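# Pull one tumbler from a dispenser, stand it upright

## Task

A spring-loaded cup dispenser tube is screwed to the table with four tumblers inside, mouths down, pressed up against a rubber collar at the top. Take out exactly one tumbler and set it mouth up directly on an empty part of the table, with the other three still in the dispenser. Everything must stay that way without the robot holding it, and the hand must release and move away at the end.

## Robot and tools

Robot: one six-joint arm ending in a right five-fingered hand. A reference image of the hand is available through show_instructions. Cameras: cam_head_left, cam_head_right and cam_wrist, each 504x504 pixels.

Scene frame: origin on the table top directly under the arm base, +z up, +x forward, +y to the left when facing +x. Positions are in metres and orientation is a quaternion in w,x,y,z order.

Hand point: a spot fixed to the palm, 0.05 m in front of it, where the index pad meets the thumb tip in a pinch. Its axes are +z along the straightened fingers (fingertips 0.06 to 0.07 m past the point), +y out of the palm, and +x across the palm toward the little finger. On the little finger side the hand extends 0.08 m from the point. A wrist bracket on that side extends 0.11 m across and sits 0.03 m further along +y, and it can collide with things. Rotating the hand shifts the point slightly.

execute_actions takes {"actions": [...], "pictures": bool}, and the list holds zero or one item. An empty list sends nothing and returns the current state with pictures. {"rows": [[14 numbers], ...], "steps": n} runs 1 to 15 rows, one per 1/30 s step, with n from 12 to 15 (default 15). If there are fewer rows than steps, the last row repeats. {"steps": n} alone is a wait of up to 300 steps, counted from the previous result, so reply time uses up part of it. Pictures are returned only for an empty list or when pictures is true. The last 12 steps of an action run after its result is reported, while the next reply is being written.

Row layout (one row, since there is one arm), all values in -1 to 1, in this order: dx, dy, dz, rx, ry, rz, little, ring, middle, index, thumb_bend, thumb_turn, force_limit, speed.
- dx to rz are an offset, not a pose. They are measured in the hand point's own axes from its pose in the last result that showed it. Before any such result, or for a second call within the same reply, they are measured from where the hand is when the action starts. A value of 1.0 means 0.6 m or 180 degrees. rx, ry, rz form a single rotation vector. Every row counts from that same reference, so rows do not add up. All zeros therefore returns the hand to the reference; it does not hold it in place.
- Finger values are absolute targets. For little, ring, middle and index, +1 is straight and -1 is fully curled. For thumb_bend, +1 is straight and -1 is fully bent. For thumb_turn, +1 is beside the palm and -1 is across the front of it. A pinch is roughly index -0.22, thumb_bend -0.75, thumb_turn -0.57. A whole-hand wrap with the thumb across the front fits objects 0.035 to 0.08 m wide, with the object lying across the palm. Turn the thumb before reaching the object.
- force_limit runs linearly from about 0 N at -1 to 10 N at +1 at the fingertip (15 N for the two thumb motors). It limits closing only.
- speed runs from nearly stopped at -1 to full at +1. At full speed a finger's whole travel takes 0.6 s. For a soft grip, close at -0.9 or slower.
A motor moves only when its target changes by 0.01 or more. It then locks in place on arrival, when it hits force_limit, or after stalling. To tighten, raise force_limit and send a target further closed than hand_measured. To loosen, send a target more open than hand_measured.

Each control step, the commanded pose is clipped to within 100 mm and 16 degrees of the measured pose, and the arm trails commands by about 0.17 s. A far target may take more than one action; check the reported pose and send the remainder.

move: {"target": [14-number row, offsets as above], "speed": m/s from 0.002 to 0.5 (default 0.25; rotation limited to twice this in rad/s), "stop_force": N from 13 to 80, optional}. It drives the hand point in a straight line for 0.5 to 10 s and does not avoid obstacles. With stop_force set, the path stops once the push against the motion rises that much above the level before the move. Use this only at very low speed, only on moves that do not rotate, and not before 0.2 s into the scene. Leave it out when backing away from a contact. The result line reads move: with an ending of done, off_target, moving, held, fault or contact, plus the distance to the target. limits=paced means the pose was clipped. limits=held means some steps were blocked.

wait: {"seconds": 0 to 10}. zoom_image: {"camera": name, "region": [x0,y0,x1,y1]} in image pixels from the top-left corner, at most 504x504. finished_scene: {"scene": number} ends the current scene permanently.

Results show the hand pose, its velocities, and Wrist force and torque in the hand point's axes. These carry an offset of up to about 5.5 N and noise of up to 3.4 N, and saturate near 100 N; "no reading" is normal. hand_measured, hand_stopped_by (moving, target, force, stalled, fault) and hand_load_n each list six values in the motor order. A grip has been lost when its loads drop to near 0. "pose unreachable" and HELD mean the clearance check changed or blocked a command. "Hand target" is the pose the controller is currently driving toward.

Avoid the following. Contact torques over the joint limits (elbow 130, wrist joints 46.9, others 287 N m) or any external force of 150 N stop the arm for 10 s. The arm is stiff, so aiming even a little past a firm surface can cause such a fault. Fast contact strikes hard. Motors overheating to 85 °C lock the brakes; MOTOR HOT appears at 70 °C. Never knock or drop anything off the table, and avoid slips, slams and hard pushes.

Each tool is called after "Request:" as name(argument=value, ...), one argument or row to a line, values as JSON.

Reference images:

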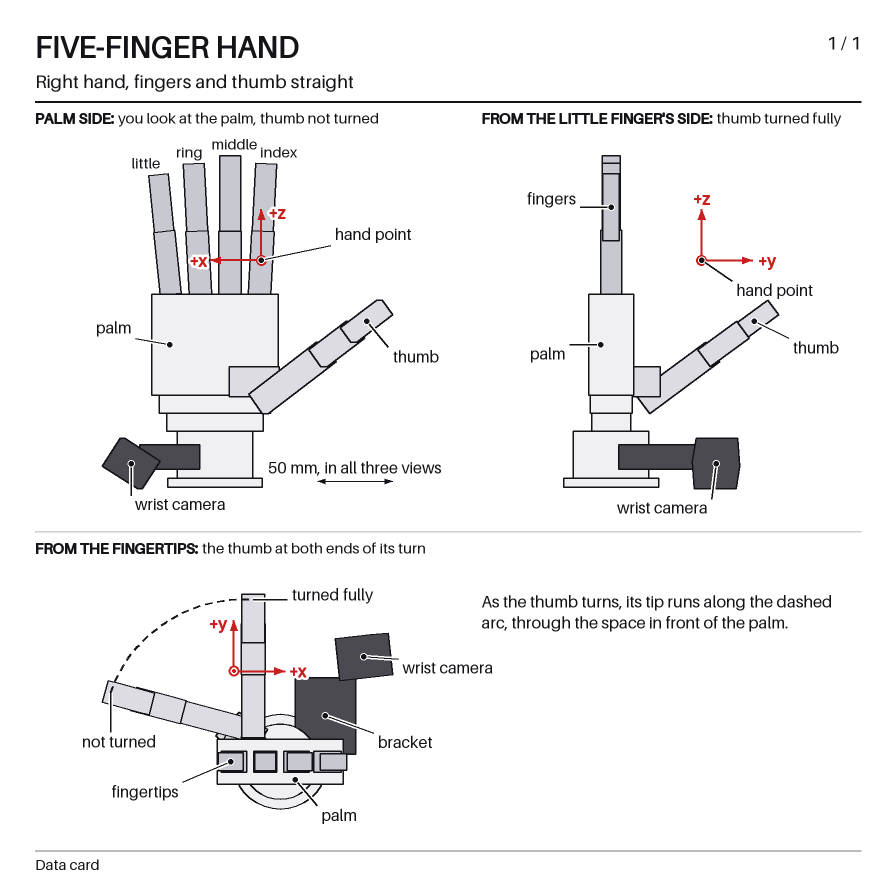

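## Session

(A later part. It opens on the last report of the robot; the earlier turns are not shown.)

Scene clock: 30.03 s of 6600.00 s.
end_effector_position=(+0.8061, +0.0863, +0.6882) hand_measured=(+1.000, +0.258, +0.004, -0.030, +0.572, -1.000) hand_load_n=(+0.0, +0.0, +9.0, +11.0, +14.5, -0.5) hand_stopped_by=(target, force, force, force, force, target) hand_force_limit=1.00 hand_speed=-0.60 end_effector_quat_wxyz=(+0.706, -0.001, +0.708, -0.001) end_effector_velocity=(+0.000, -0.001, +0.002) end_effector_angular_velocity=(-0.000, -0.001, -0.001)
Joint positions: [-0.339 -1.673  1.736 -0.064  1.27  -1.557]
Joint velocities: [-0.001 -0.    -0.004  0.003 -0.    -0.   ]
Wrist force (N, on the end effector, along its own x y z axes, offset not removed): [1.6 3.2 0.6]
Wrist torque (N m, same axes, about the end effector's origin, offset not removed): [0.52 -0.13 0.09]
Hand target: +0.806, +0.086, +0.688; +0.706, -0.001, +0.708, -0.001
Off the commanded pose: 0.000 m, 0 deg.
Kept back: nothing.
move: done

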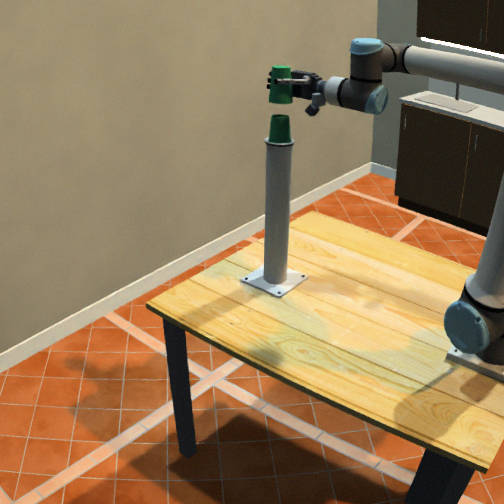

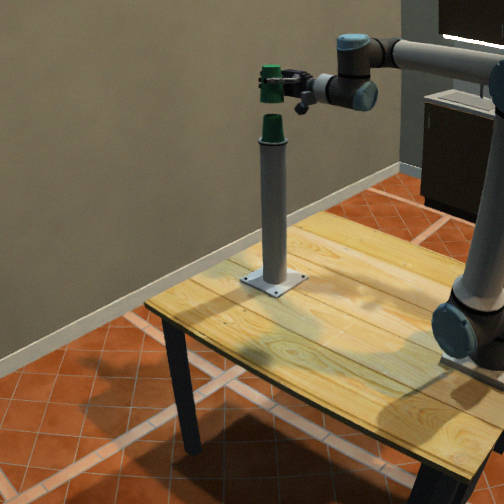

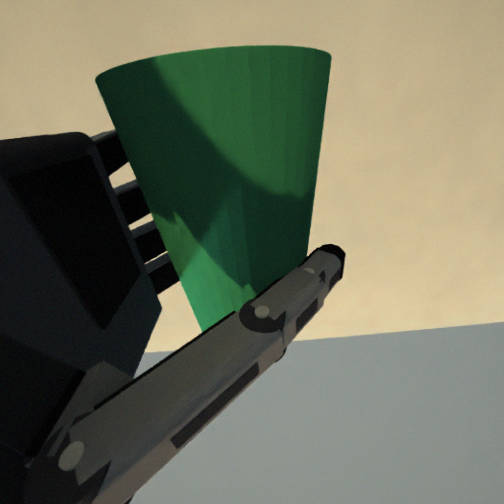

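Request:
move(
  target=[0,-0.48,-0.05,0,0,0.5,1,-1,-1,-1,-1,-1,1,-0.6],
  speed=0.3,
)

Request:
move(
  target=[0,-1,0,0,0,0.5,1,-1,-1,-1,-1,-1,1,-0.6],
  speed=0.3,
)

Request:
zoom_image(
  camera="cam_head_right",
  region=[290,170,450,290],
)

Scene clock: 33.90 s of 6600.00 s.
end_effector_position=(+0.7758, -0.2015, +0.6886) hand_measured=(+1.000, +0.258, +0.004, -0.030, +0.572, -1.000) hand_load_n=(+0.0, +0.0, +9.0, +11.0, +14.5, +0.0) hand_stopped_by=(target, force, force, force, force, target) hand_force_limit=1.00 hand_speed=-0.60 end_effector_quat_wxyz=(+0.500, +0.500, +0.501, +0.499) end_effector_velocity=(-0.000, -0.001, +0.001) end_effector_angular_velocity=(+0.007, -0.003, +0.002)
Joint positions: [-0.71  -1.667  1.787 -0.121  0.899  0.013]
Joint velocities: [-0.002  0.    -0.    -0.004 -0.004  0.009]
Wrist force (N, on the end effector, along its own x y z axes, offset not removed): [-1.1 1.5 1.0]
Wrist torque (N m, same axes, about the end effector's origin, offset not removed): [0.27 0.16 -0.05]
Hand target: +0.776, -0.202, +0.689; +0.500, +0.500, +0.501, +0.499
Off the commanded pose: 0.001 m, 0 deg.
Kept back: nothing.
move: done

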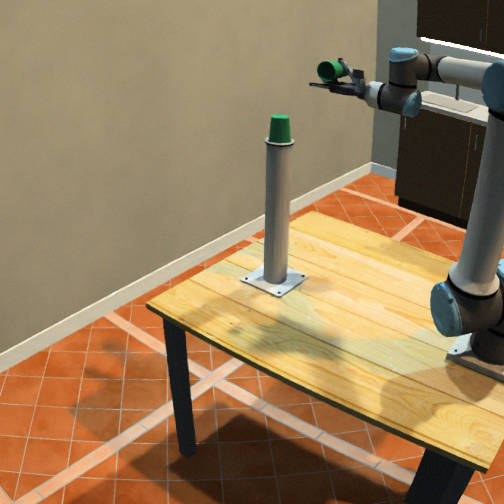

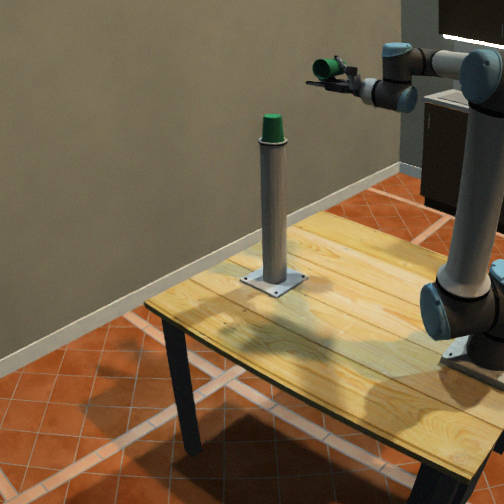

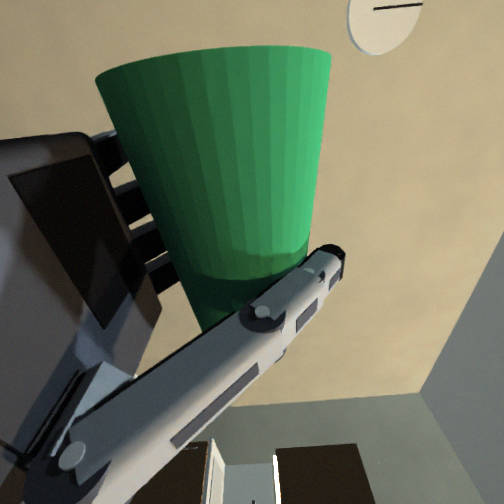

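Scene clock: 37.10 s of 6600.00 s.
end_effector_position=(+0.7745, -0.2026, +0.0884) hand_measured=(+1.000, +0.258, +0.004, -0.030, +0.572, -1.000) hand_load_n=(+0.0, +0.0, +9.0, +11.5, +14.5, +0.5) hand_stopped_by=(target, force, force, force, force, target) hand_force_limit=1.00 hand_speed=-0.60 end_effector_quat_wxyz=(+0.001, +0.708, +0.001, +0.706) end_effector_velocity=(+0.001, -0.001, -0.001) end_effector_angular_velocity=(+0.004, -0.002, -0.002)
Joint positions: [-0.652 -1.128  2.275 -1.148  0.958  1.584]
Joint velocities: [-0.     0.004 -0.001 -0.006  0.001  0.005]
Wrist force (N, on the end effector, along its own x y z axes, offset not removed): [0.9 3.4 -1.1]
Wrist torque (N m, same axes, about the end effector's origin, offset not removed): [0.65 -0.11 0.16]
Hand target: +0.775, -0.203, +0.088; +0.001, +0.708, +0.001, +0.706
Off the commanded pose: 0.001 m, 0 deg.
Kept back: nothing.
move: done

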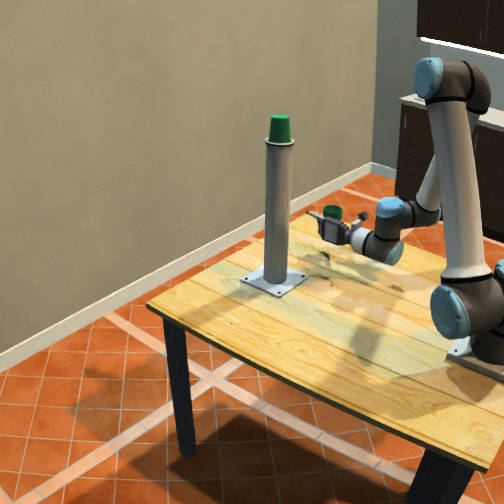

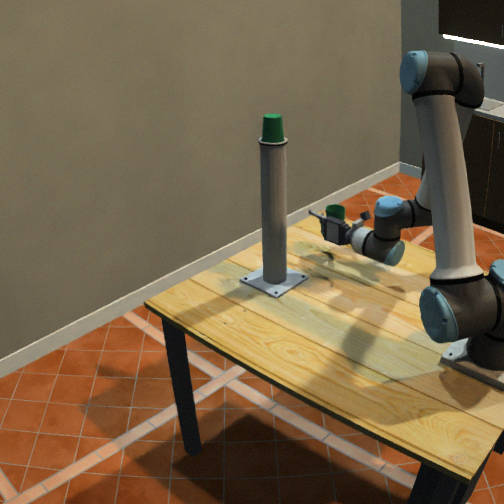

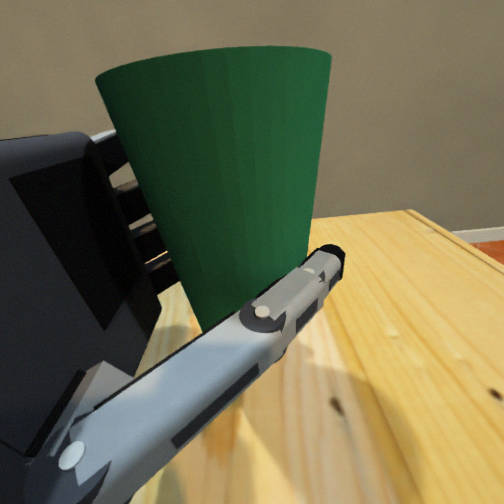

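Region (290, 170, 450, 290) of cam_head_right's 504x504 image, scaled by 3.150, with more detail than that image has; it fills the top 378 rows of this view, and the rest is white.

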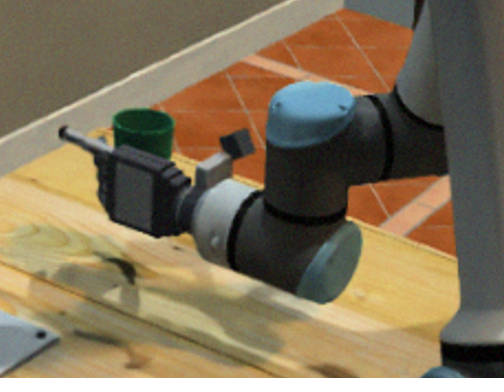

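Request:
move(
  target=[-0.075,0,0,0,-0.015,0,1,-1,-1,-1,-1,-1,1,-0.6],
  speed=0.06,
)

Request:
move(
  target=[-0.042,0,0,0,0,0,1,-1,-1,-1,-1,-1,1,-0.6],
  speed=0.006,
  stop_force=13,
)

Scene clock: 38.63 s of 6600.00 s.
end_effector_position=(+0.7744, -0.2027, +0.0435) hand_measured=(+1.000, +0.258, +0.004, -0.030, +0.572, -1.000) hand_load_n=(+0.0, +0.0, +9.0, +11.5, +14.5, +0.5) hand_stopped_by=(target, force, force, force, force, target) hand_force_limit=1.00 hand_speed=-0.60 end_effector_quat_wxyz=(+0.001, +0.724, +0.001, +0.689) end_effector_velocity=(+0.000, +0.001, -0.002) end_effector_angular_velocity=(+0.000, +0.002, +0.001)
Joint positions: [-0.649 -1.057  2.261 -1.148  0.96   1.551]
Joint velocities: [ 0.001  0.003 -0.001  0.     0.001 -0.001]
Wrist force (N, on the end effector, along its own x y z axes, offset not removed): [-1.4 3.9 0.0]
Wrist torque (N m, same axes, about the end effector's origin, offset not removed): [0.61 0.16 0.12]
Hand target: +0.774, -0.203, +0.043; +0.001, +0.725, +0.001, +0.689
Off the commanded pose: 0.000 m, 0 deg.
Kept back: nothing.
move: done

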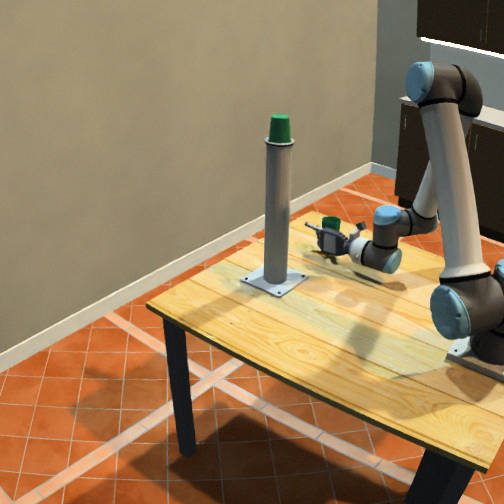

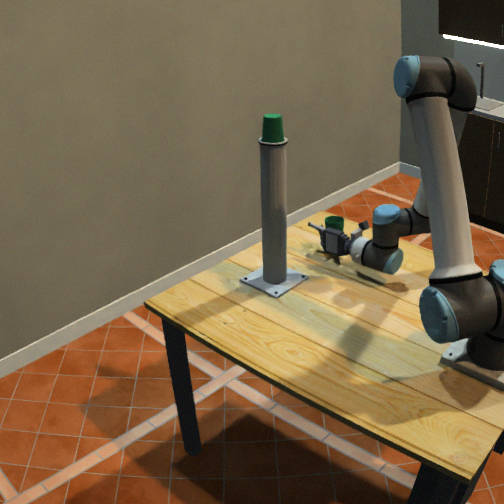

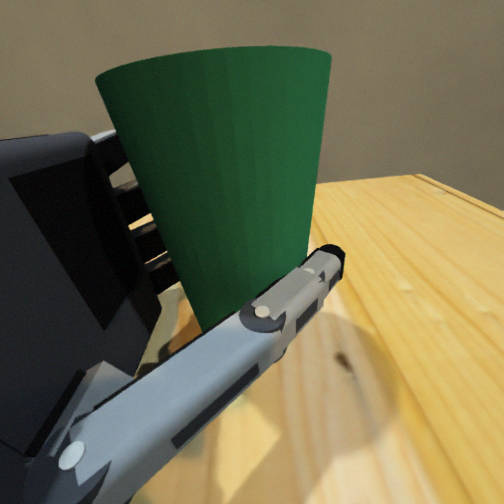

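Scene clock: 41.50 s of 6600.00 s.
end_effector_position=(+0.7737, -0.2028, +0.0287) hand_measured=(+1.000, +0.258, +0.004, -0.030, +0.572, -1.000) hand_load_n=(+0.0, +0.0, +7.5, +10.0, +15.0, -3.5) hand_stopped_by=(target, force, force, force, force, target) hand_force_limit=1.00 hand_speed=-0.60 end_effector_quat_wxyz=(+0.001, +0.724, +0.001, +0.689) end_effector_velocity=(+0.001, -0.001, +0.002) end_effector_angular_velocity=(+0.000, +0.001, -0.001)
Joint positions: [-0.649 -1.027  2.262 -1.178  0.96   1.551]
Joint velocities: [ 0.    -0.004 -0.002  0.007  0.001 -0.001]
Wrist force (N, on the end effector, along its own x y z axes, offset not removed): [13.9 3.0 -3.5]
Wrist torque (N m, same axes, about the end effector's origin, offset not removed): [0.50 -0.21 0.30]
Hand target: +0.774, -0.203, +0.029; +0.001, +0.724, +0.001, +0.689
Off the commanded pose: 0.010 m, 0 deg.
Kept back: nothing.
move: contact

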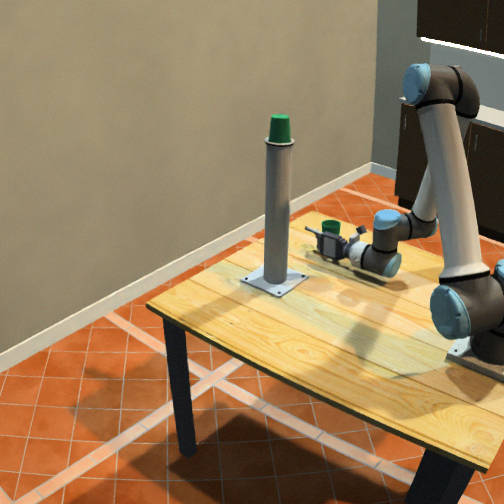

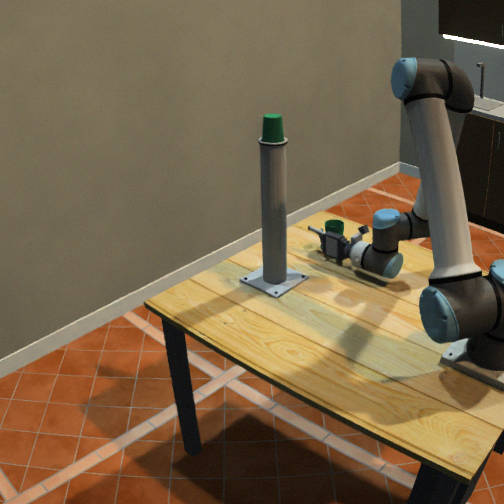

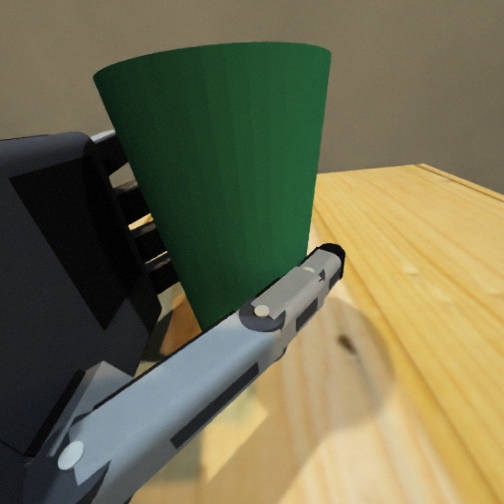

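Request:
move(
  target=[0,0,0,0,0,0,1,1,1,1,1,-1,1,-0.5],
)

Request:
move(
  target=[0.03,-0.05,-0.22,0,0,0,1,1,1,1,1,-1,1,-0.5],
  speed=0.12,
)

Request:
move(
  target=[0.3,0,0,0,0,0,1,1,1,1,1,-1,1,-0.5],
)

Scene clock: 43.50 s of 6600.00 s.
end_effector_position=(+0.7737, -0.2028, +0.0287) hand_measured=(+1.000, +1.000, +1.000, +1.000, +1.000, -1.000) hand_load_n=(+0.0, +0.0, +0.0, +0.0, +0.0, +0.0) hand_stopped_by=(target, target, target, target, target, target) hand_force_limit=1.00 hand_speed=-0.50 end_effector_quat_wxyz=(+0.001, +0.724, +0.001, +0.689) end_effector_velocity=(-0.000, -0.001, -0.000) end_effector_angular_velocity=(+0.001, -0.000, -0.001)
Joint positions: [-0.649 -1.027  2.262 -1.178  0.96   1.551]
Joint velocities: [-0.001  0.    -0.    -0.     0.     0.001]
Wrist force (N, on the end effector, along its own x y z axes, offset not removed): [-1.0 2.0 0.7]
Wrist torque (N m, same axes, about the end effector's origin, offset not removed): [0.29 0.24 -0.05]
Hand target: +0.774, -0.203, +0.029; +0.001, +0.724, +0.001, +0.689
Off the commanded pose: 0.000 m, 0 deg.
Kept back: nothing.
move: done

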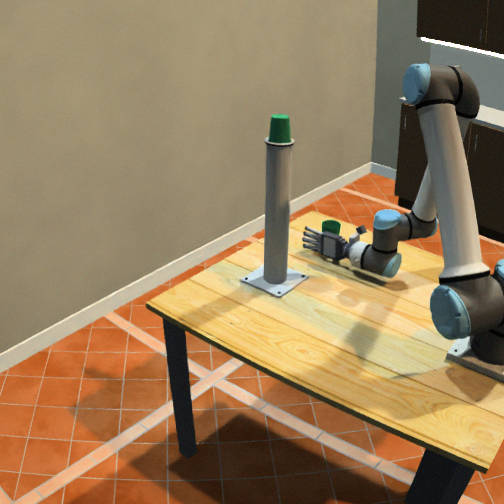

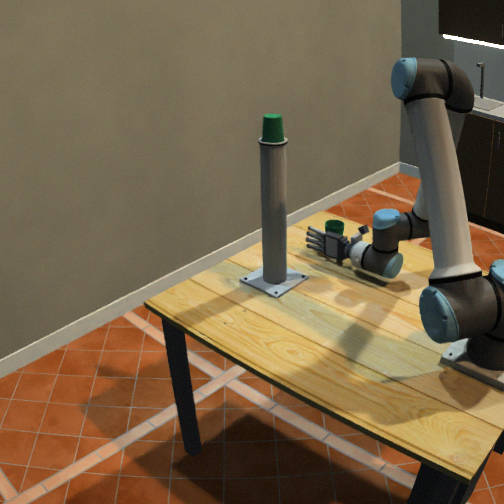

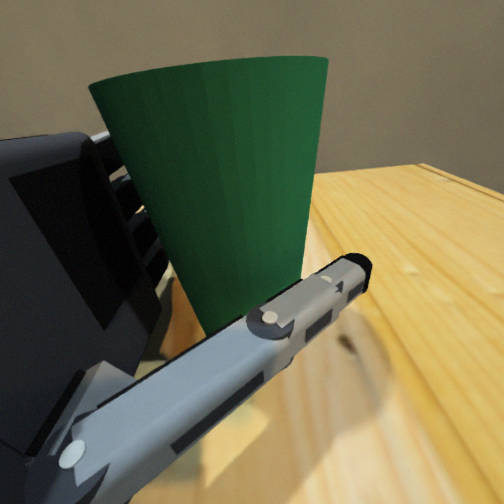

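Scene clock: 45.10 s of 6600.00 s.
end_effector_position=(+0.6429, -0.1727, +0.0530) hand_measured=(+1.000, +1.000, +1.000, +1.000, +1.000, -1.000) hand_load_n=(+0.0, +0.0, +0.0, +0.0, +0.0, +0.0) hand_stopped_by=(target, target, target, target, target, target) hand_force_limit=1.00 hand_speed=-0.50 end_effector_quat_wxyz=(+0.001, +0.724, +0.001, +0.689) end_effector_velocity=(-0.003, +0.001, -0.000) end_effector_angular_velocity=(+0.002, +0.001, +0.001)
Joint positions: [-0.788 -1.18   2.526 -1.283  0.821  1.54 ]
Joint velocities: [-0.004 -0.002  0.005 -0.001 -0.004 -0.   ]
Wrist force (N, on the end effector, along its own x y z axes, offset not removed): [0.4 4.0 -1.8]
Wrist torque (N m, same axes, about the end effector's origin, offset not removed): [0.74 0.06 0.15]
Hand target: +0.643, -0.173, +0.053; +0.001, +0.724, +0.001, +0.689
Off the commanded pose: 0.000 m, 0 deg.
Kept back: nothing.
move: done

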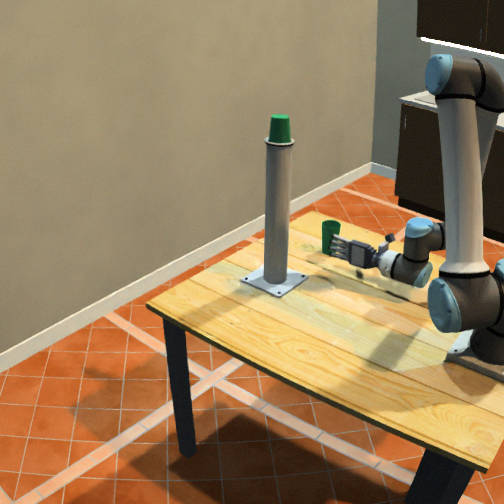

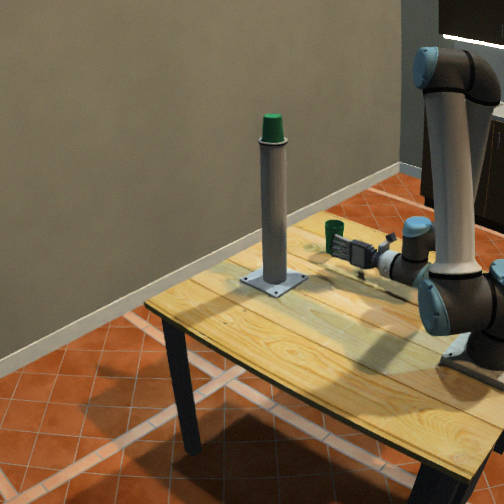

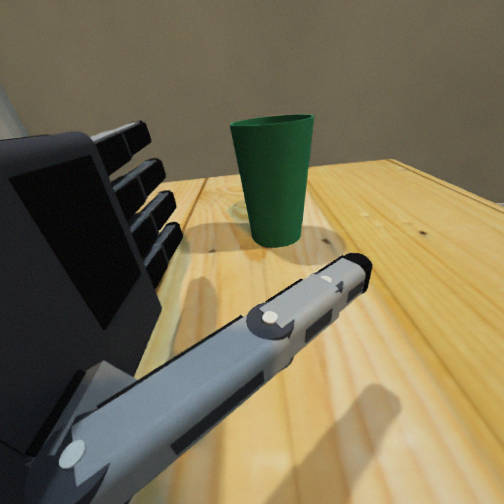

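Scene clock: 46.37 s of 6600.00 s.
end_effector_position=(+0.6518, -0.1721, +0.2329) hand_measured=(+1.000, +1.000, +1.000, +1.000, +1.000, -1.000) hand_load_n=(+0.0, +0.0, +0.0, +0.0, +0.0, +0.0) hand_stopped_by=(target, target, target, target, target, target) hand_force_limit=1.00 hand_speed=-0.50 end_effector_quat_wxyz=(+0.001, +0.724, +0.001, +0.690) end_effector_velocity=(-0.000, -0.001, +0.001) end_effector_angular_velocity=(+0.001, +0.004, -0.001)
Joint positions: [-0.778 -1.593  2.427 -0.772  0.832  1.541]
Joint velocities: [-0.002 -0.003 -0.003  0.011 -0.    -0.003]
Wrist force (N, on the end effector, along its own x y z axes, offset not removed): [0.2 3.3 1.0]
Wrist torque (N m, same axes, about the end effector's origin, offset not removed): [0.50 0.02 0.11]
Hand target: +0.652, -0.172, +0.233; +0.001, +0.724, +0.001, +0.689
Off the commanded pose: 0.000 m, 0 deg.
Kept back: nothing.
move: done

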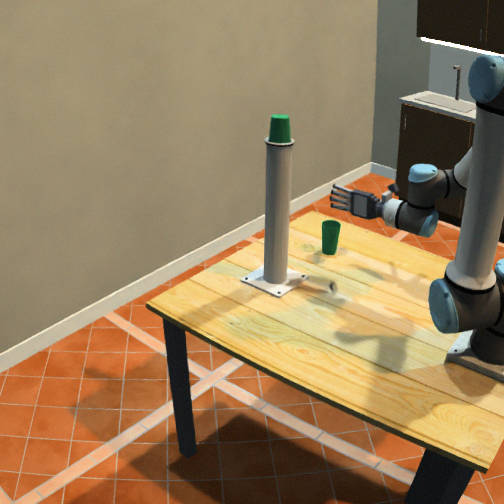

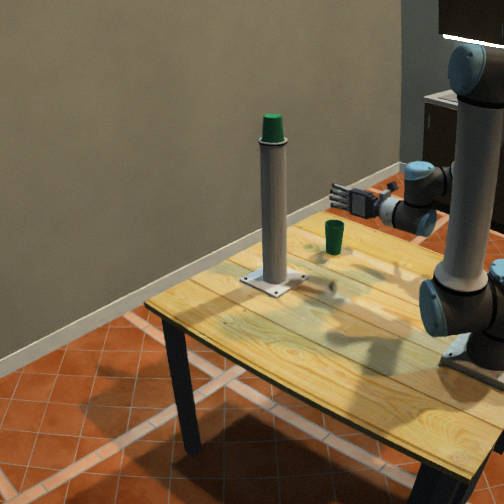

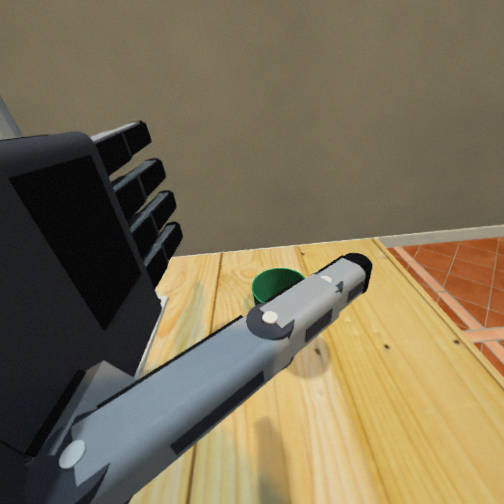

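Request:
finished_scene(
  scene=1,
)

The scene is finished: the task was done.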